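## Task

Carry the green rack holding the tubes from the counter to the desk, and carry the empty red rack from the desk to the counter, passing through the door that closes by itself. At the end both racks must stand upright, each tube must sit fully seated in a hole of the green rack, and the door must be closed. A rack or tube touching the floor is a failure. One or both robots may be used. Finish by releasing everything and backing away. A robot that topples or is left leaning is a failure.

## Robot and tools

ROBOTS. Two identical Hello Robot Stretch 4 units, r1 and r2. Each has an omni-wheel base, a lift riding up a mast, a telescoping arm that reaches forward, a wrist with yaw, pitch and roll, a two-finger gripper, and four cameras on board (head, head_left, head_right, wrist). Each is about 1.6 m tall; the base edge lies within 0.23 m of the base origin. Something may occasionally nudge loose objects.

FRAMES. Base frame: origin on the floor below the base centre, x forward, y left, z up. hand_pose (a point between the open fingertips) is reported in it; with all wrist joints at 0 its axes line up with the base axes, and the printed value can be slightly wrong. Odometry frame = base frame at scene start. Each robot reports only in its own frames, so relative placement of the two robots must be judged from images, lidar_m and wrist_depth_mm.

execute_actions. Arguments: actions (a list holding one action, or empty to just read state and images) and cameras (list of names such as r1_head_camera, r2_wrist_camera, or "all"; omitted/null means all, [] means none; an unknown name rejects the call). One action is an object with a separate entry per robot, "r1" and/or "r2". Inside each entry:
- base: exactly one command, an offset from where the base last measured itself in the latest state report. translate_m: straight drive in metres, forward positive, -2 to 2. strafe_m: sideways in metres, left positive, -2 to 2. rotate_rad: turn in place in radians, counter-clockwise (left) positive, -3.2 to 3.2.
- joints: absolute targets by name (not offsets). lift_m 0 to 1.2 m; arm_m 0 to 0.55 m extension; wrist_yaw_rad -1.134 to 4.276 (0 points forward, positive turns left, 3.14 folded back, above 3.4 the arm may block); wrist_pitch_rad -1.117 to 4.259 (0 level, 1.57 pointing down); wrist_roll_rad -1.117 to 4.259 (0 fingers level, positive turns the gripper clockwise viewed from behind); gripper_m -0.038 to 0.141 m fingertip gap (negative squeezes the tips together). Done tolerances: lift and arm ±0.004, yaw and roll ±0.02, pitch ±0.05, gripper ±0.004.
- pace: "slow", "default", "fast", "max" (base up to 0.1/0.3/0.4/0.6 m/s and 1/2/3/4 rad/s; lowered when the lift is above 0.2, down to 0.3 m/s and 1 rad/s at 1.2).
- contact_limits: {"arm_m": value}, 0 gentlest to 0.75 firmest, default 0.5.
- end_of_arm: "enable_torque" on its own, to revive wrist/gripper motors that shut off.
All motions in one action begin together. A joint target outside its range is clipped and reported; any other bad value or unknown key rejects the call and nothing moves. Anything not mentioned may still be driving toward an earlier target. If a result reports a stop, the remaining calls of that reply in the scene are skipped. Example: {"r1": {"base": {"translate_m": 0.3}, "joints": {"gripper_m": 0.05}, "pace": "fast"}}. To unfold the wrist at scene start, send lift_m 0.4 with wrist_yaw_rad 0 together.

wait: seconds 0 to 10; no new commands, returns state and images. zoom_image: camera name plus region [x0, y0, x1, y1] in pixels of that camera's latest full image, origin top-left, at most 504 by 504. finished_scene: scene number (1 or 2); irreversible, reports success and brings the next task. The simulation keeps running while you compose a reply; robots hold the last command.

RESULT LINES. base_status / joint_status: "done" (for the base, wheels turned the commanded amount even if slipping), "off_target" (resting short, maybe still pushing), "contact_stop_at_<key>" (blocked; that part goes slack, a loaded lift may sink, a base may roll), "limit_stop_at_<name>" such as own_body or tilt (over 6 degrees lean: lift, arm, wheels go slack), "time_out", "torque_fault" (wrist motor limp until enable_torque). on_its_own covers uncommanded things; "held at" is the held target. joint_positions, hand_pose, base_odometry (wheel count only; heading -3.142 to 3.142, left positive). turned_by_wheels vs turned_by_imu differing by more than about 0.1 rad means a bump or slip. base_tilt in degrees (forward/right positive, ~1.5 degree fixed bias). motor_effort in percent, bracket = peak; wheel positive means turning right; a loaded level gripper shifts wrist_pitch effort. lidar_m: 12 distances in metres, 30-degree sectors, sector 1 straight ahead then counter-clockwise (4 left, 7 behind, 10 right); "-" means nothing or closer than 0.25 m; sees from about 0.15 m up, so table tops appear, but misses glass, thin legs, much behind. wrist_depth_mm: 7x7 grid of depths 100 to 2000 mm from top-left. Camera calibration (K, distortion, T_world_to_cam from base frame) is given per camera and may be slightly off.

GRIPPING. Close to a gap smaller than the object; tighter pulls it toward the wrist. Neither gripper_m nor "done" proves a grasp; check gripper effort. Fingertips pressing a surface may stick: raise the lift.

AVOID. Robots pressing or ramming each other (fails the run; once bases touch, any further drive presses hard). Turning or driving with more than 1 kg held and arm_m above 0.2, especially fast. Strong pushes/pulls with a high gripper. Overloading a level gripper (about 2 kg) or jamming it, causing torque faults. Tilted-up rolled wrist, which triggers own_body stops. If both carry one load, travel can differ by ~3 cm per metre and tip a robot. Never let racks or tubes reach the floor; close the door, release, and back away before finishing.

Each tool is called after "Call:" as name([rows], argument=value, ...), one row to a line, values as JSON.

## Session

Call:
execute_actions(actions=[])

Scene clock: 0.00 s.
r1.base_odometry: x=+0.000 y=+0.000 heading=+0.000 (m, m, rad; r1's odometry frame)
r1.turned_by_wheels: +0.000 (rad since the last result)
r1.turned_by_imu: +0.000 (rad since the last result)
r1.base_tilt: forward=+0.0 right=-0.1 (deg)
r1.lidar_m: 1.36 1.39 1.30 1.12 0.77 0.70 0.72 0.76 0.70 0.72 0.91 2.29
r1.base_status: not commanded
r1.joint_positions: lift_m=+0.264 arm_m=-0.001 wrist_yaw_rad=+3.096 wrist_pitch_rad=-0.015 wrist_roll_rad=-0.014 gripper_m=+0.057
r1.joint_status: not commanded
r1.motor_effort: lift_m=+19 arm_m=+0 wrist_yaw_rad=-1 wrist_pitch_rad=-6 wrist_roll_rad=+0 gripper_m=-3 wheel_0=+0 wheel_1=+0 wheel_2=+0 (%)
r1.hand_pose: x=-0.1143 y=+0.1006 z=+0.4463 quat_wxyz=(+0.023, +0.007, -0.007, +1.000) (m; r1's base frame)
r1.wrist_depth_mm: - 138 891 842 768 699 654 / - 130 878 831 759 699 654 / - 132 200 831 759 699 647 / 131 138 866 831 759 699 654 / 788 976 917 820 750 699 654 / 798 991 194 831 196 691 647 / 798 931 904 - 750 676 647
r2.base_odometry: x=+0.000 y=+0.000 heading=+0.000 (m, m, rad; r2's odometry frame)
r2.turned_by_wheels: +0.000 (rad since the last result)
r2.turned_by_imu: +0.000 (rad since the last result)
r2.base_tilt: forward=+0.1 right=-0.5 (deg)
r2.lidar_m: 2.38 1.59 0.90 0.74 0.75 0.82 0.69 0.66 0.79 1.46 1.76 2.08
r2.base_status: not commanded
r2.joint_positions: lift_m=+0.127 arm_m=+0.000 wrist_yaw_rad=+3.049 wrist_pitch_rad=+0.002 wrist_roll_rad=+0.020 gripper_m=+0.057
r2.joint_status: not commanded
r2.motor_effort: lift_m=+21 arm_m=+0 wrist_yaw_rad=+2 wrist_pitch_rad=-7 wrist_roll_rad=-1 gripper_m=+0 wheel_0=+0 wheel_1=+0 wheel_2=+0 (%)
r2.hand_pose: x=-0.1079 y=+0.1137 z=+0.3043 quat_wxyz=(+0.046, -0.001, +0.010, +0.999) (m; r2's base frame)
r2.wrist_depth_mm: - 143 842 917 976 946 741 / - 126 842 904 991 946 741 / 105 137 211 917 976 931 741 / 132 144 831 904 976 946 750 / 732 768 831 904 976 931 741 / 723 788 196 891 197 891 741 / 707 741 750 - 820 732 707
pictures: r1_head_camera, r1_head_left_camera, r1_head_right_camera, r1_wrist_camera, r2_head_camera, r2_head_left_camera, r2_head_right_camera, r2_wrist_camera
camera_calibration (this result's frames):
r1_wrist_camera: T_world_to_cam=[[0.0557361, 0.997708, 0.0383819, -0.121838], [-0.0236426, 0.0397497, -0.99893, 0.495046], [-0.998166, 0.054769, 0.0258039, 0.0944023], [0, 0, 0, 1]] pos_world=[0.112724, 0.0967102, 0.496756]
r2_wrist_camera: T_world_to_cam=[[0.0540674, 0.99852, -0.00588023, -0.095117], [0.0169563, -0.0068061, -0.999833, 0.358827], [-0.998393, 0.0539586, -0.0172992, 0.120503], [0, 0, 0, 1]] pos_world=[0.119368, 0.0909163, 0.360292]
Images, in order (width x height): r1_head_camera 420x560, r1_head_left_camera 420x672, r1_head_right_camera 420x672, r1_wrist_camera 616x392, r2_head_camera 420x560, r2_head_left_camera 420x672, r2_head_right_camera 420x672, r2_wrist_camera 616x392.

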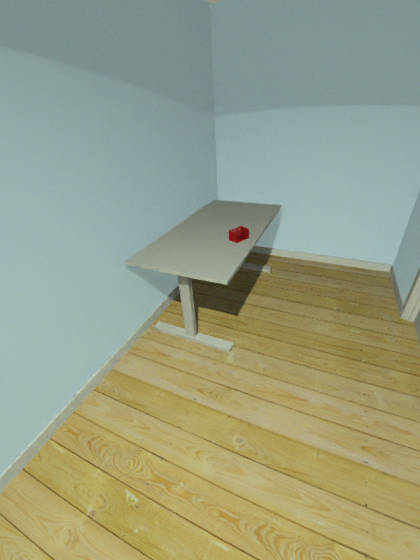

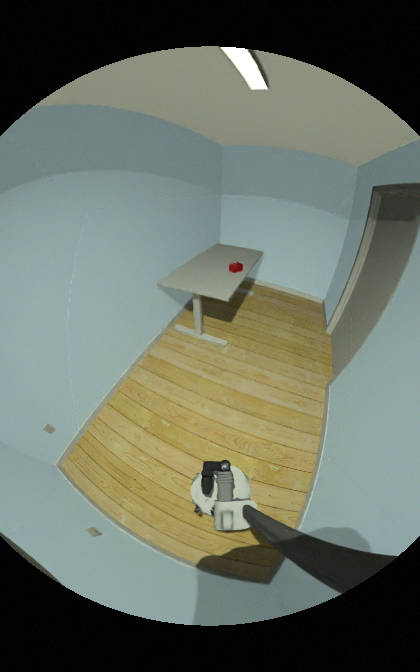

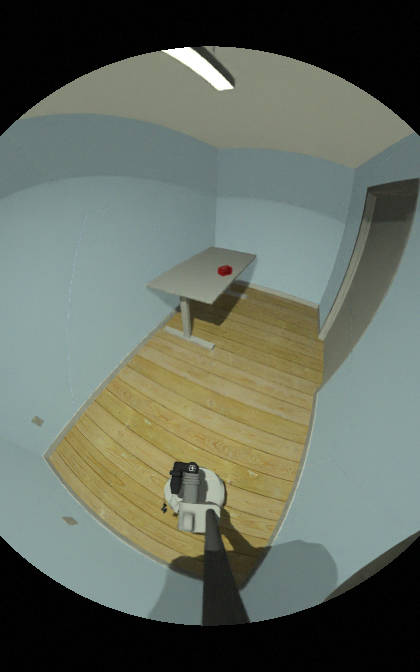

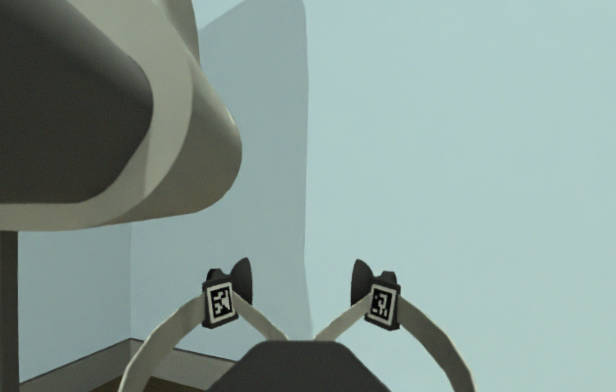

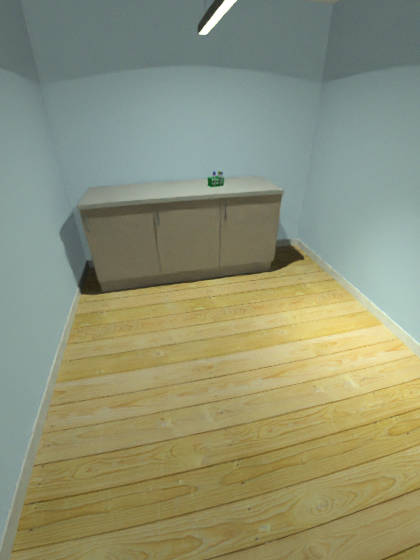

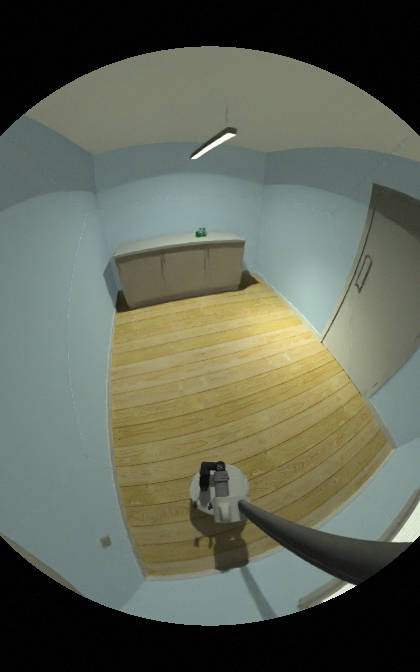

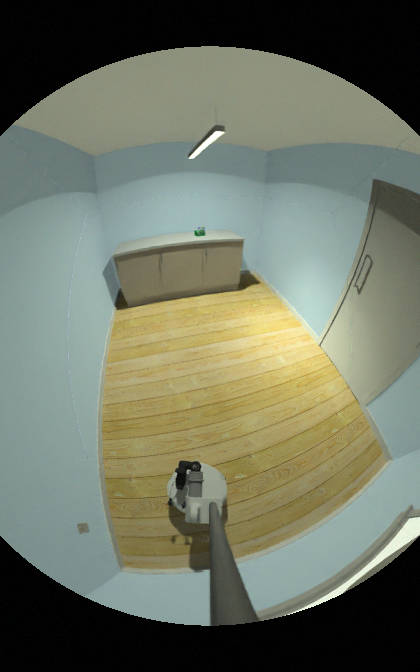

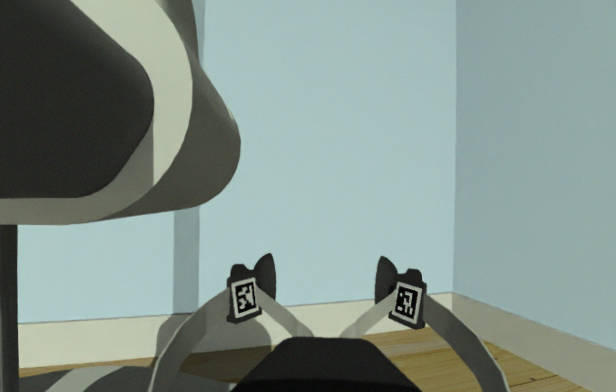

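Call:
zoom_image(camera="r1_head_camera", region=[200, 200, 290, 290])

Call:
zoom_image(camera="r2_head_camera", region=[180, 155, 250, 215])

Region (200, 200, 290, 290) of r1_head_camera's 420x560 image, scaled by 5.600, with more detail than that image has.

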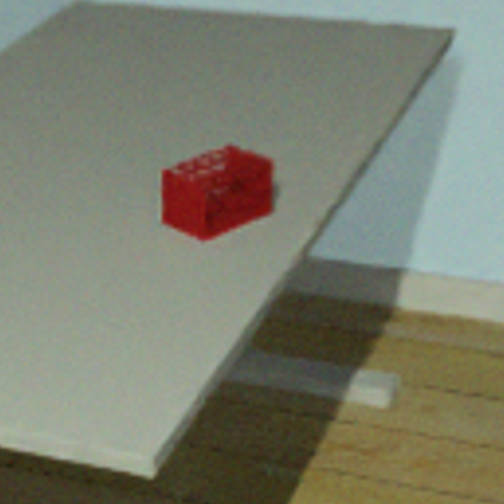

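Region (180, 155, 250, 215) of r2_head_camera's 420x560 image, scaled by 7.200, with more detail than that image has; it fills the top 432 rows of this view, and the rest is white.

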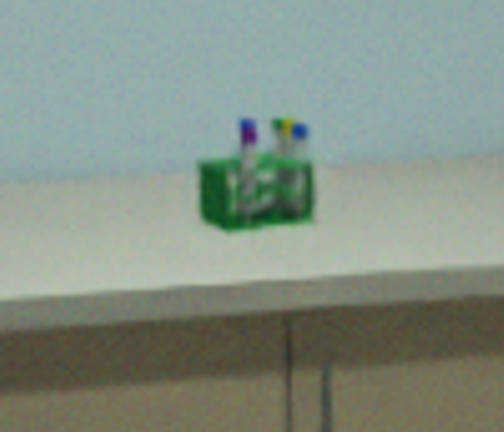

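Call:
execute_actions([
  {"r1":{"base":{"rotate_rad":-0.447},"joints":{"lift_m":0.4,"wrist_yaw_rad":0,"gripper_m":0.141}},"r2":{"base":{"rotate_rad":-0.065},"joints":{"lift_m":0.4,"wrist_yaw_rad":0,"gripper_m":0.141}}},
], cameras=[])

Call:
execute_actions([
  {"r1":{"base":{"translate_m":1.40},"joints":{"lift_m":0.7,"wrist_pitch_rad":0.22},"pace":"fast"},"r2":{"base":{"translate_m":1.9},"joints":{"lift_m":0.92,"wrist_pitch_rad":0.22},"pace":"fast"}},
], cameras=[])

Call:
execute_actions([
  {"r1":{"base":{"rotate_rad":1.114}},"r2":{"base":{"rotate_rad":0.375}}},
], cameras=["r1_head_camera","r1_wrist_camera","r2_head_camera","r2_wrist_camera"])

Scene clock: 21.60 s.
r1.base_odometry: x=+0.000 y=+0.000 heading=-0.446 (m, m, rad; r1's odometry frame)
r1.turned_by_wheels: -0.446 (rad since the last result)
r1.turned_by_imu: -0.455 (rad since the last result)
r1.base_tilt: forward=+0.1 right=+0.0 (deg)
r1.lidar_m: 2.16 1.37 1.37 1.30 1.04 0.74 0.70 0.74 0.73 0.70 0.72 1.00
r1.base_status: done
r1.joint_positions: lift_m=+0.400 arm_m=-0.001 wrist_yaw_rad=+0.000 wrist_pitch_rad=-0.015 wrist_roll_rad=-0.014 gripper_m=+0.141
r1.joint_status: all done
r1.motor_effort: lift_m=+22(25) arm_m=+0(0) wrist_yaw_rad=-3(10) wrist_pitch_rad=-6(6) wrist_roll_rad=-1(1) gripper_m=+1(8) wheel_0=+3(6) wheel_1=+2(7) wheel_2=+2(10) (%)
r1.hand_pose: x=+0.4584 y=-0.0873 z=+0.5824 quat_wxyz=(+1.000, -0.007, -0.008, +0.000) (m; r1's base frame)
r1.wrist_depth_mm: 1921 - - - - 1336 831 / - - - - - 1336 831 / - - - - - 1336 831 / 1756 - - - - 1336 831 / - - - - - 1308 820 / 1756 1618 1661 - 1708 960 831 / 1308 1281 1397 - 1366 1060 809
r2.base_odometry: x=+0.000 y=+0.000 heading=-0.065 (m, m, rad; r2's odometry frame)
r2.turned_by_wheels: -0.065 (rad since the last result)
r2.turned_by_imu: -0.063 (rad since the last result)
r2.base_tilt: forward=+0.1 right=-0.6 (deg)
r2.lidar_m: 2.38 1.75 0.95 0.75 0.74 0.85 0.70 0.65 0.76 1.30 1.79 1.98
r2.base_status: done
r2.joint_positions: lift_m=+0.400 arm_m=+0.000 wrist_yaw_rad=+0.000 wrist_pitch_rad=+0.002 wrist_roll_rad=+0.020 gripper_m=+0.141
r2.joint_status: all done
r2.motor_effort: lift_m=+24(26) arm_m=-1(1) wrist_yaw_rad=+1(3) wrist_pitch_rad=-6(6) wrist_roll_rad=-1(1) gripper_m=+2(7) wheel_0=-1(4) wheel_1=-1(6) wheel_2=-1(7) (%)
r2.hand_pose: x=+0.4598 y=-0.0873 z=+0.5774 quat_wxyz=(+1.000, +0.010, +0.001, +0.000) (m; r2's base frame)
r2.wrist_depth_mm: - - - - - - 1708 / - - - - - - 1708 / - - - - - - 1708 / - - - - - - 1756 / - - - - - - 1756 / 1863 1756 1618 - 1756 198 1756 / 1336 1336 1336 - 1430 1336 1430
pictures: none
No camera images: the call's "cameras" was empty. Leave "cameras" out to get every camera's image.

Scene clock: 27.70 s.
r1.base_odometry: x=+1.263 y=-0.604 heading=-0.446 (m, m, rad; r1's odometry frame)
r1.turned_by_wheels: +0.000 (rad since the last result)
r1.turned_by_imu: +0.002 (rad since the last result)
r1.base_tilt: forward=+0.1 right=-0.1 (deg)
r1.lidar_m: 1.63 0.78 0.55 0.52 0.55 1.87 2.10 1.00 0.71 0.66 0.79 1.06
r1.base_status: done
r1.joint_positions: lift_m=+0.700 arm_m=-0.001 wrist_yaw_rad=+0.000 wrist_pitch_rad=+0.222 wrist_roll_rad=-0.014 gripper_m=+0.141
r1.joint_status: all done
r1.motor_effort: lift_m=+20(22) arm_m=+0(0) wrist_yaw_rad=-1(2) wrist_pitch_rad=-6(7) wrist_roll_rad=-1(1) gripper_m=+0(2) wheel_0=+0(4) wheel_1=+0(8) wheel_2=+2(14) (%)
r1.hand_pose: x=+0.4513 y=-0.0874 z=+0.8146 quat_wxyz=(+0.994, -0.007, +0.111, +0.001) (m; r1's base frame)
r1.wrist_depth_mm: 1255 1281 1281 1281 1308 1098 798 / 1308 1336 1336 1336 1336 1118 788 / 1366 1366 1397 1397 1397 1138 788 / 1060 1430 1430 1464 1430 1118 798 / 1464 1430 1464 1537 1499 1118 798 / 1537 1499 1537 1576 1537 931 778 / 1255 1281 1336 - 1308 1042 778
r2.base_odometry: x=+1.896 y=-0.124 heading=-0.066 (m, m, rad; r2's odometry frame)
r2.turned_by_wheels: +0.000 (rad since the last result)
r2.turned_by_imu: +0.001 (rad since the last result)
r2.base_tilt: forward=+0.1 right=-0.6 (deg)
r2.lidar_m: 0.57 0.58 0.69 1.08 1.36 1.54 2.49 2.48 1.46 1.20 1.20 0.74
r2.base_status: done
r2.joint_positions: lift_m=+0.920 arm_m=+0.000 wrist_yaw_rad=+0.000 wrist_pitch_rad=+0.222 wrist_roll_rad=+0.020 gripper_m=+0.141
r2.joint_status: all done
r2.motor_effort: lift_m=+23(25) arm_m=+0(1) wrist_yaw_rad=+1(2) wrist_pitch_rad=-6(7) wrist_roll_rad=-1(1) gripper_m=+1(3) wheel_0=-2(5) wheel_1=-2(6) wheel_2=+0(10) (%)
r2.hand_pose: x=+0.4527 y=-0.0874 z=+1.0344 quat_wxyz=(+0.994, +0.010, +0.111, -0.001) (m; r2's base frame)
r2.wrist_depth_mm: 842 904 960 1008 1060 1160 1060 / 866 917 991 1025 1138 1229 1098 / 891 946 1025 1060 1160 1281 1078 / 891 661 991 991 1182 1308 1118 / 585 591 603 609 609 1229 1138 / 415 418 439 480 512 197 1138 / 418 445 484 - 585 621 1138
pictures: none
No camera images: the call's "cameras" was empty. Leave "cameras" out to get every camera's image.

Scene clock: 29.47 s.
r1.base_odometry: x=+1.263 y=-0.604 heading=+0.667 (m, m, rad; r1's odometry frame)
r1.turned_by_wheels: +1.113 (rad since the last result)
r1.turned_by_imu: +1.136 (rad since the last result)
r1.base_tilt: forward=+0.1 right=+0.0 (deg)
r1.lidar_m: 0.53 0.52 1.42 2.00 2.11 0.94 0.69 0.68 0.81 1.07 1.65 0.72
r1.base_status: done
r1.joint_positions: lift_m=+0.700 arm_m=-0.001 wrist_yaw_rad=+0.000 wrist_pitch_rad=+0.222 wrist_roll_rad=-0.014 gripper_m=+0.141
r1.joint_status: not commanded
r1.motor_effort: lift_m=+20(21) arm_m=+0(0) wrist_yaw_rad=-2(0) wrist_pitch_rad=-6(6) wrist_roll_rad=+0(1) gripper_m=+0(0) wheel_0=-3(7) wheel_1=-2(8) wheel_2=-3(10) (%)
r1.hand_pose: x=+0.4513 y=-0.0874 z=+0.8146 quat_wxyz=(+0.994, -0.007, +0.111, +0.001) (m; r1's base frame)
r1.wrist_depth_mm: 878 960 1078 1205 1336 1464 1281 / 917 1008 1098 1255 1430 1576 1308 / 931 1025 1138 1281 1499 1576 1308 / 798 809 820 597 854 866 878 / 484 492 504 508 517 621 1308 / 347 330 399 459 1537 1205 1336 / 615 1138 1255 - 1308 1281 1308
r2.base_odometry: x=+1.896 y=-0.124 heading=+0.309 (m, m, rad; r2's odometry frame)
r2.turned_by_wheels: +0.375 (rad since the last result)
r2.turned_by_imu: +0.369 (rad since the last result)
r2.base_tilt: forward=+0.1 right=-0.6 (deg)
r2.lidar_m: 0.58 0.62 0.92 1.35 1.44 2.09 2.49 1.66 1.25 1.19 0.81 0.61
r2.base_status: done
r2.joint_positions: lift_m=+0.920 arm_m=+0.000 wrist_yaw_rad=+0.000 wrist_pitch_rad=+0.222 wrist_roll_rad=+0.020 gripper_m=+0.141
r2.joint_status: not commanded
r2.motor_effort: lift_m=+23(23) arm_m=-1(1) wrist_yaw_rad=+2(2) wrist_pitch_rad=-6(7) wrist_roll_rad=-1(1) gripper_m=+0(1) wheel_0=-1(6) wheel_1=-1(6) wheel_2=+1(6) (%)
r2.hand_pose: x=+0.4527 y=-0.0874 z=+1.0344 quat_wxyz=(+0.994, +0.010, +0.111, -0.001) (m; r2's base frame)
r2.wrist_depth_mm: 991 991 960 931 917 917 878 / 1025 1025 976 946 946 931 891 / 1042 1025 1025 991 991 976 946 / 946 991 976 715 976 976 960 / 585 603 597 603 603 609 597 / 445 433 424 430 413 198 430 / 484 477 466 - 439 433 427
pictures: r1_head_camera, r1_wrist_camera, r2_head_camera, r2_wrist_camera
camera_calibration (this result's frames):
r1_wrist_camera: T_world_to_cam=[[-0.00050258, -0.999214, 0.0396366, -0.130127], [-0.210093, -0.0386465, -0.976917, 0.943096], [0.977681, -0.00881833, -0.209908, -0.0455243], [0, 0, 0, 1]] pos_world=[0.24258, -0.0939788, 0.916928]
r2_wrist_camera: T_world_to_cam=[[0.036395, -0.999237, -0.0141586, -0.0783372], [-0.23545, 0.00519507, -0.971873, 1.16434], [0.971205, 0.038705, -0.235081, 0.0360516], [0, 0, 0, 1]] pos_world=[0.241982, -0.0857216, 1.13896]
Images, in order (width x height): r1_head_camera 420x560, r1_wrist_camera 616x392, r2_head_camera 420x560, r2_wrist_camera 616x392.

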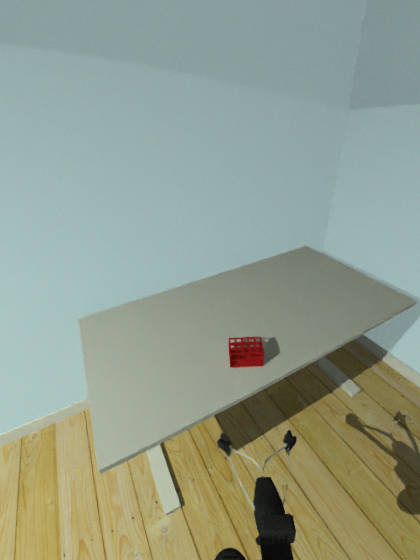

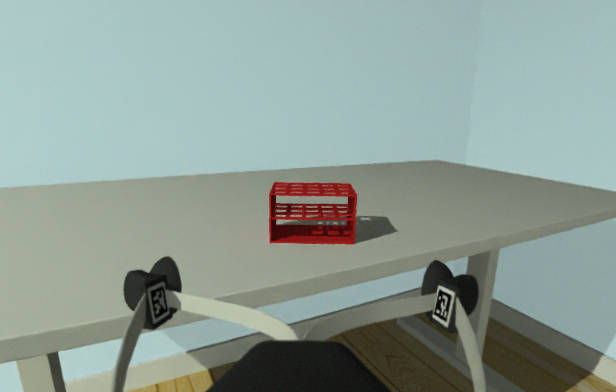

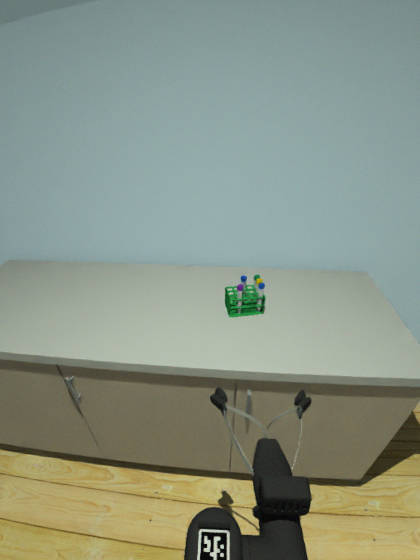

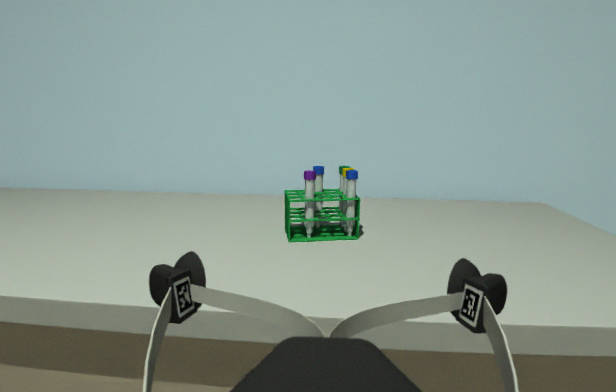

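Call:
zoom_image(camera="r2_wrist_camera", region=[270, 150, 380, 250])

Call:
zoom_image(camera="r2_head_camera", region=[205, 260, 285, 330])

Call:
zoom_image(camera="r1_wrist_camera", region=[255, 165, 375, 255])

Region (270, 150, 380, 250) of r2_wrist_camera's 616x392 image, scaled by 4.582; it fills the top 458 rows of this view, and the rest is white.

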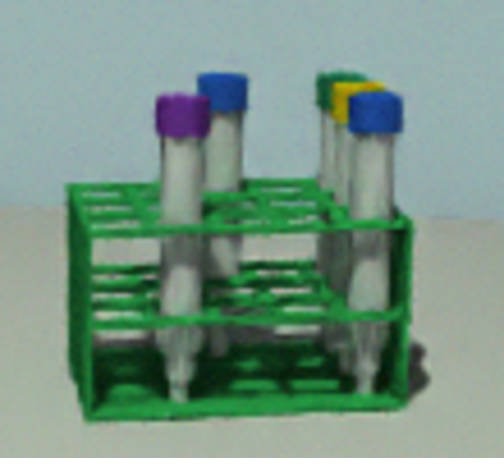

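Region (205, 260, 285, 330) of r2_head_camera's 420x560 image, scaled by 6.300, with more detail than that image has; it fills the top 441 rows of this view, and the rest is white.

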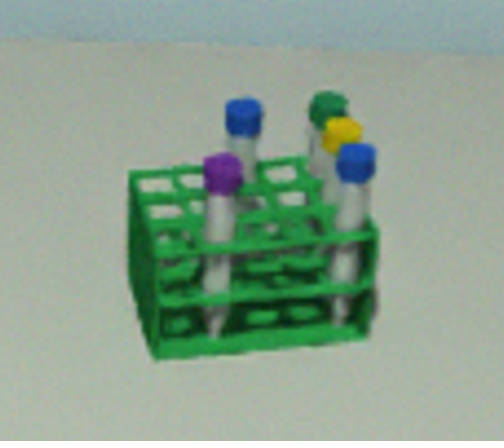

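Region (255, 165, 375, 255) of r1_wrist_camera's 616x392 image, scaled by 4.200; it fills the top 378 rows of this view, and the rest is white.

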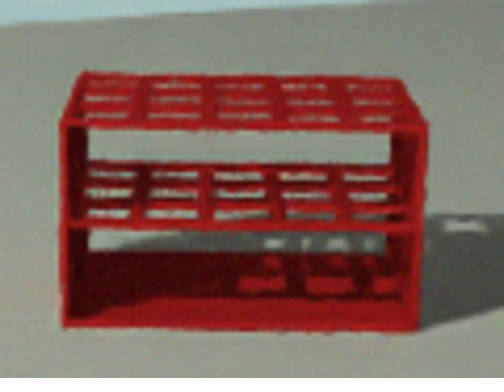

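Call:
execute_actions([
  {"r1":{"base":{"strafe_m":-0.019},"joints":{"lift_m":0.67,"arm_m":0.1}},"r2":{"base":{"rotate_rad":0.183},"joints":{"lift_m":0.84}}},
], cameras=[])

Call:
execute_actions([
  {"r1":{"joints":{"arm_m":0.24},"contact_limits":{"arm_m":0.25}},"r2":{"base":{"strafe_m":-0.165},"joints":{"arm_m":0.3},"contact_limits":{"arm_m":0.25}}},
], cameras=["r1_wrist_camera","r2_head_camera","r2_wrist_camera"])

Scene clock: 41.97 s.
r1.base_odometry: x=+1.275 y=-0.619 heading=+0.667 (m, m, rad; r1's odometry frame)
r1.turned_by_wheels: +0.000 (rad since the last result)
r1.turned_by_imu: +0.000 (rad since the last result)
r1.base_tilt: forward=+0.0 right=+0.1 (deg)
r1.lidar_m: 0.54 0.53 1.41 2.01 2.11 0.93 0.68 0.66 0.79 1.05 1.62 0.72
r1.base_status: done
r1.joint_positions: lift_m=+0.670 arm_m=+0.099 wrist_yaw_rad=+0.000 wrist_pitch_rad=+0.222 wrist_roll_rad=-0.014 gripper_m=+0.141
r1.joint_status: all done
r1.motor_effort: lift_m=+17(18) arm_m=+6(9) wrist_yaw_rad=-2(1) wrist_pitch_rad=-6(6) wrist_roll_rad=-1(1) gripper_m=+1(1) wheel_0=+1(6) wheel_1=+0(9) wheel_2=+0(1) (%)
r1.hand_pose: x=+0.5513 y=-0.0874 z=+0.7848 quat_wxyz=(+0.994, -0.007, +0.111, +0.001) (m; r1's base frame)
r1.wrist_depth_mm: 820 891 991 1118 1255 1397 1229 / 842 931 1025 1160 1336 1464 1255 / 866 960 1060 1205 1336 1464 1255 / 676 683 691 477 723 732 750 / 410 418 421 430 433 488 1255 / 294 265 297 343 373 1118 1281 / 249 277 1182 - 1281 1255 1308
r2.base_odometry: x=+1.896 y=-0.124 heading=+0.493 (m, m, rad; r2's odometry frame)
r2.turned_by_wheels: +0.183 (rad since the last result)
r2.turned_by_imu: +0.181 (rad since the last result)
r2.base_tilt: forward=+0.1 right=-0.6 (deg)
r2.lidar_m: 0.58 0.68 1.12 1.36 1.56 2.48 2.49 1.43 1.20 1.20 0.72 0.60
r2.base_status: done
r2.joint_positions: lift_m=+0.840 arm_m=+0.000 wrist_yaw_rad=+0.000 wrist_pitch_rad=+0.222 wrist_roll_rad=+0.020 gripper_m=+0.141
r2.joint_status: all done
r2.motor_effort: lift_m=+18(22) arm_m=-1(1) wrist_yaw_rad=+2(2) wrist_pitch_rad=-6(6) wrist_roll_rad=-1(1) gripper_m=+0(3) wheel_0=+1(5) wheel_1=+2(4) wheel_2=+0(2) (%)
r2.hand_pose: x=+0.4527 y=-0.0874 z=+0.9549 quat_wxyz=(+0.994, +0.010, +0.111, -0.001) (m; r2's base frame)
r2.wrist_depth_mm: 1182 1078 1008 946 878 854 798 / 1229 1118 1042 991 946 866 842 / 1255 1160 1078 1008 946 891 854 / 621 634 640 647 603 597 661 / 525 469 430 410 394 397 394 / 554 508 452 430 387 197 347 / 585 535 496 - 415 397 375
pictures: none
No camera images: the call's "cameras" was empty. Leave "cameras" out to get every camera's image.

Scene clock: 43.97 s.
r1.base_odometry: x=+1.275 y=-0.619 heading=+0.667 (m, m, rad; r1's odometry frame)
r1.turned_by_wheels: +0.000 (rad since the last result)
r1.turned_by_imu: +0.000 (rad since the last result)
r1.base_tilt: forward=+0.1 right=+0.0 (deg)
r1.lidar_m: 0.53 0.53 1.42 2.02 2.14 0.93 0.69 0.66 0.79 1.05 1.63 0.76
r1.base_status: not commanded
r1.joint_positions: lift_m=+0.670 arm_m=+0.239 wrist_yaw_rad=+0.000 wrist_pitch_rad=+0.222 wrist_roll_rad=-0.014 gripper_m=+0.141
r1.joint_status: all done
r1.motor_effort: lift_m=+17(18) arm_m=+6(7) wrist_yaw_rad=-2(0) wrist_pitch_rad=-6(6) wrist_roll_rad=-1(0) gripper_m=+1(1) wheel_0=+1(1) wheel_1=+0(0) wheel_2=+0(0) (%)
r1.contact_limits: arm_m 0.25
r1.hand_pose: x=+0.6913 y=-0.0874 z=+0.7849 quat_wxyz=(+0.994, -0.007, +0.111, +0.001) (m; r1's base frame)
r1.wrist_depth_mm: 723 798 878 991 1118 1281 1160 / 750 820 904 1025 1160 1336 1182 / 759 842 931 1060 1205 1366 1205 / 668 683 691 699 715 723 732 / 410 413 359 362 399 433 433 / 293 264 272 303 274 289 325 / 232 232 244 - 248 278 1229
r2.base_odometry: x=+1.974 y=-0.269 heading=+0.493 (m, m, rad; r2's odometry frame)
r2.turned_by_wheels: +0.000 (rad since the last result)
r2.turned_by_imu: +0.001 (rad since the last result)
r2.base_tilt: forward=+0.1 right=-0.5 (deg)
r2.lidar_m: 0.56 0.65 1.08 1.51 1.77 2.49 2.31 1.26 1.04 1.01 0.67 0.55
r2.base_status: done
r2.joint_positions: lift_m=+0.840 arm_m=+0.299 wrist_yaw_rad=+0.000 wrist_pitch_rad=+0.222 wrist_roll_rad=+0.020 gripper_m=+0.141
r2.joint_status: all done
r2.motor_effort: lift_m=+18(18) arm_m=+6(6) wrist_yaw_rad=+2(3) wrist_pitch_rad=-7(7) wrist_roll_rad=-1(2) gripper_m=+0(1) wheel_0=+0(8) wheel_1=+1(7) wheel_2=+0(3) (%)
r2.contact_limits: arm_m 0.25
r2.hand_pose: x=+0.7513 y=-0.0874 z=+0.9549 quat_wxyz=(+0.994, +0.010, +0.111, -0.001) (m; r2's base frame)
r2.wrist_depth_mm: 788 723 683 627 603 569 539 / 820 759 707 654 621 580 564 / 842 788 741 676 640 603 574 / 615 627 615 349 504 609 580 / 373 375 355 325 347 387 387 / 266 255 247 277 260 198 276 / 213 211 213 - 224 213 221
pictures: r1_wrist_camera, r2_head_camera, r2_wrist_camera
camera_calibration (this result's frames):
r1_wrist_camera: T_world_to_cam=[[-0.000484125, -0.999214, 0.0396366, -0.128836], [-0.210062, -0.0386506, -0.976924, 0.964484], [0.977688, -0.00879909, -0.209878, -0.286471], [0, 0, 0, 1]] pos_world=[0.482618, -0.0939774, 0.88721]
r2_wrist_camera: T_world_to_cam=[[0.0364659, -0.999235, -0.0141588, -0.0903654], [-0.235458, 0.00517833, -0.971871, 1.15735], [0.9712, 0.038774, -0.235089, -0.272676], [0, 0, 0, 1]] pos_world=[0.540626, -0.0857166, 1.05941]
Images, in order (width x height): r1_wrist_camera 616x392, r2_head_camera 420x560, r2_wrist_camera 616x392.

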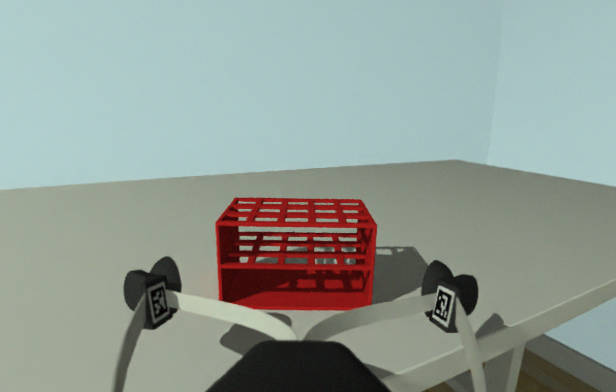

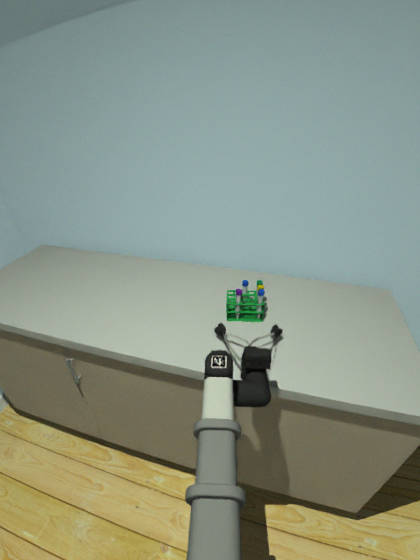

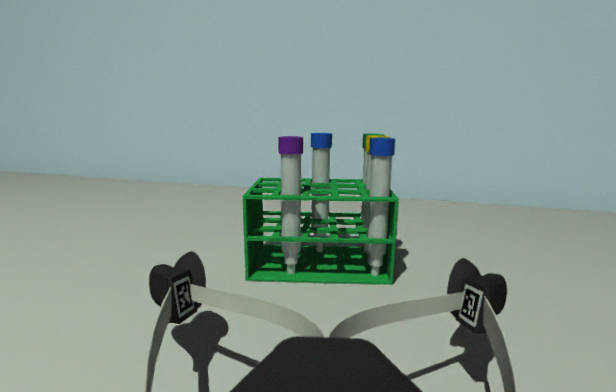

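Call:
execute_actions([
  {"r1":{"base":{"strafe_m":0.005},"joints":{"lift_m":0.656}},"r2":{"base":{"strafe_m":0.004},"joints":{"lift_m":0.836}}},
], cameras=[])

Call:
execute_actions([
  {"r1":{"joints":{"arm_m":0.335},"contact_limits":{"arm_m":0.25},"pace":"slow"},"r2":{"joints":{"arm_m":0.41},"contact_limits":{"arm_m":0.25},"pace":"slow"}},
], cameras=["r1_wrist_camera","r2_wrist_camera"])

Scene clock: 52.70 s.
r1.base_odometry: x=+1.272 y=-0.615 heading=+0.667 (m, m, rad; r1's odometry frame)
r1.turned_by_wheels: +0.000 (rad since the last result)
r1.turned_by_imu: +0.000 (rad since the last result)
r1.base_tilt: forward=+0.2 right=+0.0 (deg)
r1.lidar_m: 0.55 0.54 1.41 2.02 2.13 0.94 0.69 0.67 0.79 1.06 1.64 0.73
r1.base_status: done
r1.joint_positions: lift_m=+0.656 arm_m=+0.239 wrist_yaw_rad=+0.000 wrist_pitch_rad=+0.222 wrist_roll_rad=-0.014 gripper_m=+0.141
r1.joint_status: all done
r1.motor_effort: lift_m=+17(14) arm_m=+6(6) wrist_yaw_rad=-1(0) wrist_pitch_rad=-6(6) wrist_roll_rad=+0(1) gripper_m=+0(0) wheel_0=+0(9) wheel_1=-3(8) wheel_2=+0(0) (%)
r1.hand_pose: x=+0.6913 y=-0.0874 z=+0.7708 quat_wxyz=(+0.994, -0.007, +0.111, +0.001) (m; r1's base frame)
r1.wrist_depth_mm: 741 809 891 976 1118 1281 1138 / 750 820 917 1025 1182 1308 1160 / 759 842 946 1060 1182 1366 1229 / 609 621 559 517 654 668 676 / 373 379 351 330 364 394 397 / 267 243 248 279 251 265 319 / 212 211 223 - 233 976 1229
r2.base_odometry: x=+1.972 y=-0.266 heading=+0.493 (m, m, rad; r2's odometry frame)
r2.turned_by_wheels: +0.000 (rad since the last result)
r2.turned_by_imu: +0.001 (rad since the last result)
r2.base_tilt: forward=+0.1 right=-0.7 (deg)
r2.lidar_m: 0.55 0.63 1.10 1.51 1.74 2.51 2.34 1.27 1.03 1.03 0.68 0.57
r2.base_status: done
r2.joint_positions: lift_m=+0.836 arm_m=+0.299 wrist_yaw_rad=+0.000 wrist_pitch_rad=+0.222 wrist_roll_rad=+0.020 gripper_m=+0.141
r2.joint_status: all done
r2.motor_effort: lift_m=+18(18) arm_m=+6(6) wrist_yaw_rad=+2(2) wrist_pitch_rad=-6(6) wrist_roll_rad=-2(2) gripper_m=+1(1) wheel_0=+0(4) wheel_1=+0(6) wheel_2=+0(3) (%)
r2.hand_pose: x=+0.7513 y=-0.0874 z=+0.9509 quat_wxyz=(+0.994, +0.010, +0.111, -0.001) (m; r2's base frame)
r2.wrist_depth_mm: 798 723 668 634 603 569 535 / 809 768 715 668 621 591 554 / 854 778 732 676 634 609 574 / 591 603 609 355 492 609 580 / 362 370 370 340 340 377 373 / 258 251 238 270 254 197 266 / 207 206 208 - 218 207 216
pictures: none
No camera images: the call's "cameras" was empty. Leave "cameras" out to get every camera's image.

Scene clock: 55.07 s.
r1.base_odometry: x=+1.272 y=-0.615 heading=+0.667 (m, m, rad; r1's odometry frame)
r1.turned_by_wheels: +0.000 (rad since the last result)
r1.turned_by_imu: +0.000 (rad since the last result)
r1.base_tilt: forward=+0.1 right=+0.0 (deg)
r1.lidar_m: 0.55 0.52 1.41 2.00 2.14 0.94 0.68 0.67 0.79 1.04 1.62 0.72
r1.base_status: not commanded
r1.joint_positions: lift_m=+0.656 arm_m=+0.334 wrist_yaw_rad=+0.000 wrist_pitch_rad=+0.222 wrist_roll_rad=-0.014 gripper_m=+0.141
r1.joint_status: all done
r1.motor_effort: lift_m=+17(17) arm_m=+6(5) wrist_yaw_rad=-1(0) wrist_pitch_rad=-6(6) wrist_roll_rad=-1(1) gripper_m=+1(1) wheel_0=+1(1) wheel_1=-3(2) wheel_2=+0(0) (%)
r1.contact_limits: arm_m 0.25
r1.hand_pose: x=+0.7863 y=-0.0874 z=+0.7708 quat_wxyz=(+0.994, -0.007, +0.111, +0.001) (m; r1's base frame)
r1.wrist_depth_mm: 661 723 809 891 1008 1182 1138 / 683 750 831 931 1060 1229 1160 / 707 768 866 976 1078 1281 1160 / 609 615 627 640 647 661 676 / 370 379 232 247 232 394 394 / 267 243 232 220 203 251 279 / 212 211 210 - 213 216 220
r2.base_odometry: x=+1.972 y=-0.266 heading=+0.493 (m, m, rad; r2's odometry frame)
r2.turned_by_wheels: +0.000 (rad since the last result)
r2.turned_by_imu: +0.001 (rad since the last result)
r2.base_tilt: forward=+0.1 right=-0.6 (deg)
r2.lidar_m: 0.54 0.65 1.08 1.52 1.75 2.52 2.33 1.25 1.04 1.03 0.65 0.56
r2.base_status: not commanded
r2.joint_positions: lift_m=+0.836 arm_m=+0.409 wrist_yaw_rad=+0.000 wrist_pitch_rad=+0.222 wrist_roll_rad=+0.020 gripper_m=+0.141
r2.joint_status: all done
r2.motor_effort: lift_m=+18(18) arm_m=+6(6) wrist_yaw_rad=+2(2) wrist_pitch_rad=-7(7) wrist_roll_rad=-1(1) gripper_m=-1(3) wheel_0=+0(0) wheel_1=+0(0) wheel_2=+0(0) (%)
r2.contact_limits: arm_m 0.25
r2.hand_pose: x=+0.8613 y=-0.0874 z=+0.9509 quat_wxyz=(+0.994, +0.010, +0.111, -0.001) (m; r2's base frame)
r2.wrist_depth_mm: 654 615 564 530 508 480 455 / 691 627 597 554 521 496 462 / 723 661 609 564 530 504 480 / 603 603 615 246 223 525 496 / 362 366 238 204 206 375 373 / 258 248 211 202 204 197 266 / 206 204 206 - 206 206 216
pictures: r1_wrist_camera, r2_wrist_camera
camera_calibration (this result's frames):
r1_wrist_camera: T_world_to_cam=[[-0.000531355, -0.999214, 0.0396366, -0.128211], [-0.210069, -0.0386406, -0.976923, 0.970758], [0.977686, -0.0088455, -0.209883, -0.382264], [0, 0, 0, 1]] pos_world=[0.577592, -0.0939808, 0.873206]
r2_wrist_camera: T_world_to_cam=[[0.0363618, -0.999238, -0.014159, -0.0943713], [-0.235458, 0.005203, -0.971871, 1.17936], [0.971204, 0.0386728, -0.235089, -0.380413], [0, 0, 0, 1]] pos_world=[0.65058, -0.085724, 1.05542]
Images, in order (width x height): r1_wrist_camera 616x392, r2_wrist_camera 616x392.

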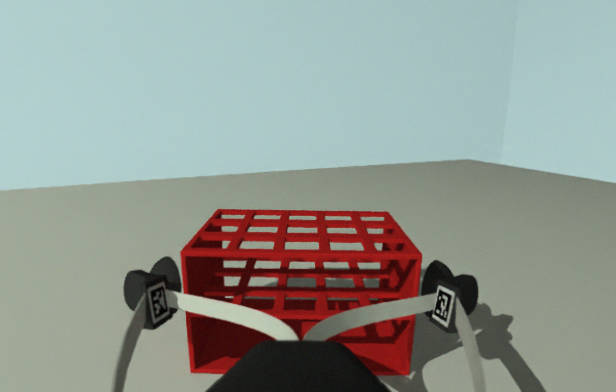

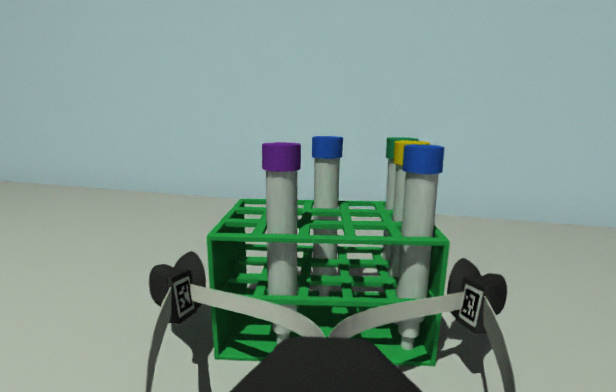

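Call:
execute_actions([
  {"r1":{"joints":{"gripper_m":0.05}},"r2":{"joints":{"gripper_m":0.05}}},
], cameras=[])

Call:
execute_actions([
  {"r1":{"joints":{"lift_m":0.71}},"r2":{"joints":{"lift_m":0.89}}},
], cameras=["r1_wrist_camera","r2_wrist_camera"])

Call:
execute_actions([
  {"r1":{"base":{"rotate_rad":0.44},"joints":{"arm_m":0}},"r2":{"base":{"translate_m":-0.3},"joints":{"arm_m":0}}},
], cameras=["r1_head_left_camera","r1_head_right_camera","r2_head_right_camera","r2_wrist_camera"])

Scene clock: 60.63 s.
r1.base_odometry: x=+1.272 y=-0.615 heading=+0.667 (m, m, rad; r1's odometry frame)
r1.turned_by_wheels: +0.000 (rad since the last result)
r1.turned_by_imu: +0.000 (rad since the last result)
r1.base_tilt: forward=+0.1 right=+0.0 (deg)
r1.lidar_m: 0.54 0.53 1.40 1.97 2.12 0.93 0.69 0.67 0.80 1.05 1.63 0.74
r1.base_status: not commanded
r1.joint_positions: lift_m=+0.656 arm_m=+0.334 wrist_yaw_rad=+0.000 wrist_pitch_rad=+0.223 wrist_roll_rad=-0.014 gripper_m=+0.051
r1.joint_status: all done
r1.motor_effort: lift_m=+17(17) arm_m=+6(6) wrist_yaw_rad=+0(1) wrist_pitch_rad=-8(8) wrist_roll_rad=-1(1) gripper_m=-27(27) wheel_0=+0(0) wheel_1=-3(2) wheel_2=+0(0) (%)
r1.hand_pose: x=+0.7863 y=-0.0874 z=+0.7706 quat_wxyz=(+0.994, -0.007, +0.111, +0.001) (m; r1's base frame)
r1.wrist_depth_mm: 668 732 798 878 1008 1182 1138 / 683 741 831 931 1060 1229 1160 / 707 778 854 960 1078 1281 1182 / 609 615 621 634 640 661 668 / 368 373 203 206 206 392 394 / 266 171 202 217 196 178 278 / 204 211 184 - 195 215 214
r2.base_odometry: x=+1.972 y=-0.266 heading=+0.493 (m, m, rad; r2's odometry frame)
r2.turned_by_wheels: +0.000 (rad since the last result)
r2.turned_by_imu: +0.001 (rad since the last result)
r2.base_tilt: forward=+0.1 right=-0.6 (deg)
r2.lidar_m: 0.55 0.64 1.09 1.52 1.74 2.52 2.32 1.25 1.02 1.03 0.66 0.56
r2.base_status: not commanded
r2.joint_positions: lift_m=+0.836 arm_m=+0.409 wrist_yaw_rad=+0.000 wrist_pitch_rad=+0.223 wrist_roll_rad=+0.020 gripper_m=+0.051
r2.joint_status: all done
r2.motor_effort: lift_m=+18(17) arm_m=+6(6) wrist_yaw_rad=+2(2) wrist_pitch_rad=-10(10) wrist_roll_rad=-2(1) gripper_m=-32(28) wheel_0=+0(0) wheel_1=+0(0) wheel_2=+0(0) (%)
r2.hand_pose: x=+0.8612 y=-0.0874 z=+0.9505 quat_wxyz=(+0.994, +0.010, +0.112, -0.001) (m; r2's base frame)
r2.wrist_depth_mm: 668 615 564 530 508 480 452 / 683 640 591 549 521 496 469 / 715 654 609 554 530 500 484 / 591 585 603 223 216 512 496 / 357 364 193 190 190 345 373 / 258 178 185 192 185 171 264 / 204 203 188 - 186 206 195
pictures: none
No camera images: the call's "cameras" was empty. Leave "cameras" out to get every camera's image.

Scene clock: 61.77 s.
r1.base_odometry: x=+1.272 y=-0.615 heading=+0.667 (m, m, rad; r1's odometry frame)
r1.turned_by_wheels: +0.000 (rad since the last result)
r1.turned_by_imu: +0.000 (rad since the last result)
r1.base_tilt: forward=+0.1 right=+0.0 (deg)
r1.lidar_m: 0.56 0.52 1.41 2.02 2.12 0.94 0.68 0.67 0.79 1.06 1.62 0.72
r1.base_status: not commanded
r1.joint_positions: lift_m=+0.710 arm_m=+0.334 wrist_yaw_rad=+0.000 wrist_pitch_rad=+0.223 wrist_roll_rad=-0.014 gripper_m=+0.051
r1.joint_status: all done
r1.motor_effort: lift_m=+22(23) arm_m=+6(6) wrist_yaw_rad=-1(2) wrist_pitch_rad=-8(9) wrist_roll_rad=-1(1) gripper_m=-27(28) wheel_0=+1(1) wheel_1=-2(3) wheel_2=+0(0) (%)
r1.hand_pose: x=+0.7863 y=-0.0874 z=+0.8242 quat_wxyz=(+0.994, -0.007, +0.111, +0.001) (m; r1's base frame)
r1.wrist_depth_mm: 661 723 809 904 1025 1160 1138 / 676 750 831 917 1060 1205 1160 / 707 768 878 976 1118 1281 1182 / 715 768 842 854 878 891 904 / 500 512 204 206 206 530 530 / 362 171 202 216 196 178 379 / 277 287 183 - 195 293 291
r2.base_odometry: x=+1.972 y=-0.266 heading=+0.493 (m, m, rad; r2's odometry frame)
r2.turned_by_wheels: +0.000 (rad since the last result)
r2.turned_by_imu: +0.000 (rad since the last result)
r2.base_tilt: forward=+0.1 right=-0.6 (deg)
r2.lidar_m: 0.56 0.62 1.07 1.51 1.74 2.50 2.34 1.26 1.05 1.03 0.68 0.56
r2.base_status: not commanded
r2.joint_positions: lift_m=+0.890 arm_m=+0.409 wrist_yaw_rad=+0.000 wrist_pitch_rad=+0.224 wrist_roll_rad=+0.020 gripper_m=+0.051
r2.joint_status: all done
r2.motor_effort: lift_m=+24(24) arm_m=+6(6) wrist_yaw_rad=+2(2) wrist_pitch_rad=-11(10) wrist_roll_rad=-1(1) gripper_m=-33(30) wheel_0=+0(0) wheel_1=+0(0) wheel_2=+0(0) (%)
r2.hand_pose: x=+0.8612 y=-0.0874 z=+1.0039 quat_wxyz=(+0.994, +0.010, +0.112, -0.001) (m; r2's base frame)
r2.wrist_depth_mm: 654 609 569 530 508 477 459 / 699 634 597 564 525 492 469 / 707 661 615 559 530 504 484 / 732 691 640 224 215 517 500 / 496 500 193 190 190 477 504 / 353 178 185 192 184 171 366 / 282 281 199 - 186 283 271
pictures: r1_wrist_camera, r2_wrist_camera
camera_calibration (this result's frames):
r1_wrist_camera: T_world_to_cam=[[-0.000495718, -0.999214, 0.0396372, -0.130354], [-0.210945, -0.0386408, -0.976734, 1.0234], [0.977498, -0.00884546, -0.21076, -0.370148], [0, 0, 0, 1]] pos_world=[0.577634, -0.0939808, 0.92674]
r2_wrist_camera: T_world_to_cam=[[0.0363421, -0.999238, -0.0142072, -0.0935519], [-0.236756, 0.00520288, -0.971555, 1.23172], [0.970889, 0.038672, -0.236386, -0.366289], [0, 0, 0, 1]] pos_world=[0.650642, -0.085724, 1.10877]
Images, in order (width x height): r1_wrist_camera 616x392, r2_wrist_camera 616x392.

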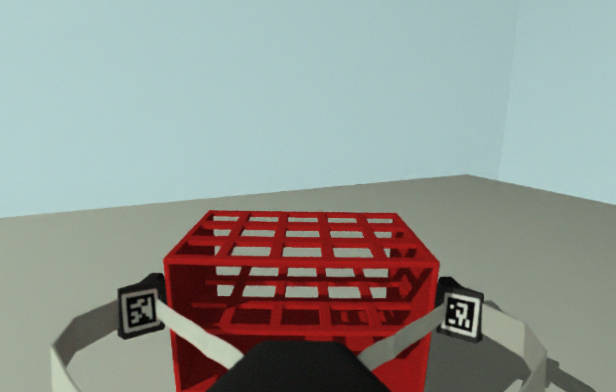

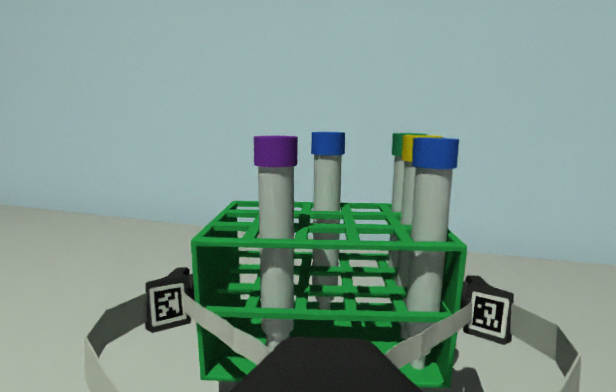

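Scene clock: 64.23 s.
r1.base_odometry: x=+1.272 y=-0.615 heading=+1.106 (m, m, rad; r1's odometry frame)
r1.turned_by_wheels: +0.439 (rad since the last result)
r1.turned_by_imu: +0.449 (rad since the last result)
r1.base_tilt: forward=+0.1 right=+0.0 (deg)
r1.lidar_m: 0.41 0.55 1.85 2.11 1.02 0.70 0.69 0.78 1.05 1.62 0.79 0.56
r1.base_status: done
r1.joint_positions: lift_m=+0.710 arm_m=+0.001 wrist_yaw_rad=+0.000 wrist_pitch_rad=+0.223 wrist_roll_rad=-0.014 gripper_m=+0.051
r1.joint_status: all done
r1.motor_effort: lift_m=+22(22) arm_m=-5(3) wrist_yaw_rad=+0(4) wrist_pitch_rad=-8(9) wrist_roll_rad=-1(1) gripper_m=-28(28) wheel_0=-2(8) wheel_1=-1(7) wheel_2=-2(8) (%)
r1.hand_pose: x=+0.4532 y=-0.0875 z=+0.8241 quat_wxyz=(+0.994, -0.007, +0.111, +0.001) (m; r1's base frame)
r1.wrist_depth_mm: 991 1008 1008 1008 1025 1025 1042 / 1025 1025 1025 1060 1060 1060 1078 / 1042 1042 1060 1078 1078 1118 1098 / 1098 1098 878 878 891 904 931 / 1118 559 204 207 206 539 544 / 1160 171 202 217 196 178 382 / 1205 778 184 - 195 820 1281
r2.base_odometry: x=+1.708 y=-0.408 heading=+0.493 (m, m, rad; r2's odometry frame)
r2.turned_by_wheels: +0.000 (rad since the last result)
r2.turned_by_imu: +0.001 (rad since the last result)
r2.base_tilt: forward=+0.1 right=-0.6 (deg)
r2.lidar_m: 0.42 0.95 1.59 1.57 1.84 2.23 2.15 1.10 0.98 0.96 1.11 0.41
r2.base_status: done
r2.joint_positions: lift_m=+0.890 arm_m=+0.001 wrist_yaw_rad=+0.000 wrist_pitch_rad=+0.224 wrist_roll_rad=+0.020 gripper_m=+0.051
r2.joint_status: all done
r2.motor_effort: lift_m=+24(24) arm_m=-6(6) wrist_yaw_rad=+2(1) wrist_pitch_rad=-11(12) wrist_roll_rad=-1(1) gripper_m=-27(29) wheel_0=+0(4) wheel_1=+1(5) wheel_2=-1(8) (%)
r2.hand_pose: x=+0.4534 y=-0.0875 z=+1.0039 quat_wxyz=(+0.994, +0.010, +0.112, -0.001) (m; r2's base frame)
r2.wrist_depth_mm: 1464 1336 1255 1182 1182 1078 1008 / 1499 1464 1308 1229 1182 1098 1025 / 1537 1464 1366 1229 1182 1118 1060 / 854 842 842 224 216 866 1078 / 878 820 193 191 189 603 574 / 931 178 185 193 183 171 591 / 976 878 199 - 187 654 615
pictures: r1_head_left_camera, r1_head_right_camera, r2_head_right_camera, r2_wrist_camera
camera_calibration (this result's frames):
r2_wrist_camera: T_world_to_cam=[[0.0360921, -0.999247, -0.0142158, -0.0786819], [-0.236981, 0.00526152, -0.9715, 1.13519], [0.970844, 0.0384323, -0.236613, 0.0298206], [0, 0, 0, 1]] pos_world=[0.242906, -0.0857415, 1.10877]
Images, in order (width x height): r1_head_left_camera 420x672, r1_head_right_camera 420x672, r2_head_right_camera 420x672, r2_wrist_camera 616x392.

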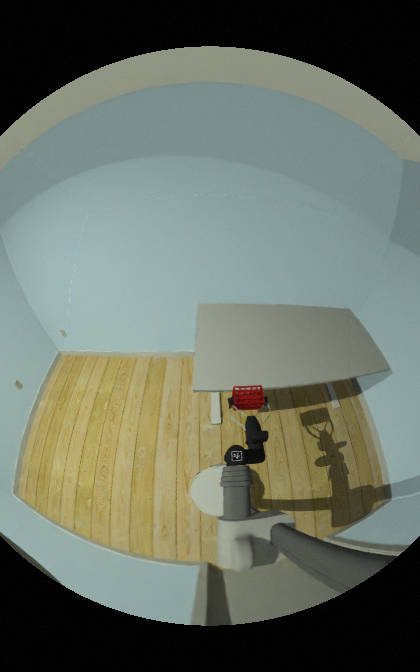

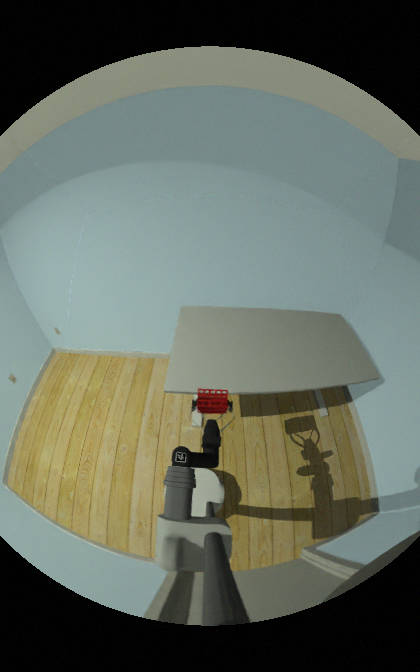

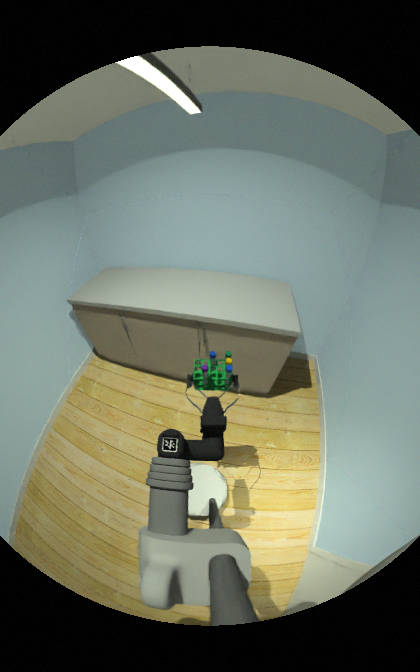

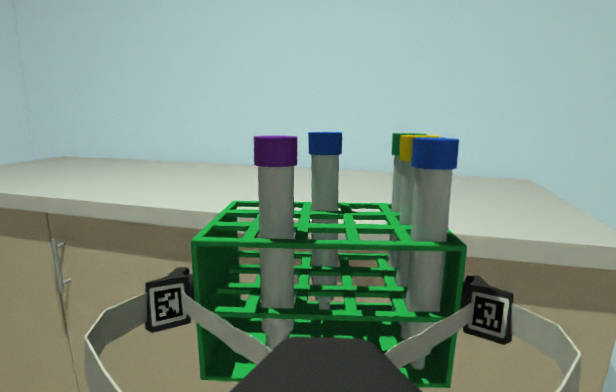

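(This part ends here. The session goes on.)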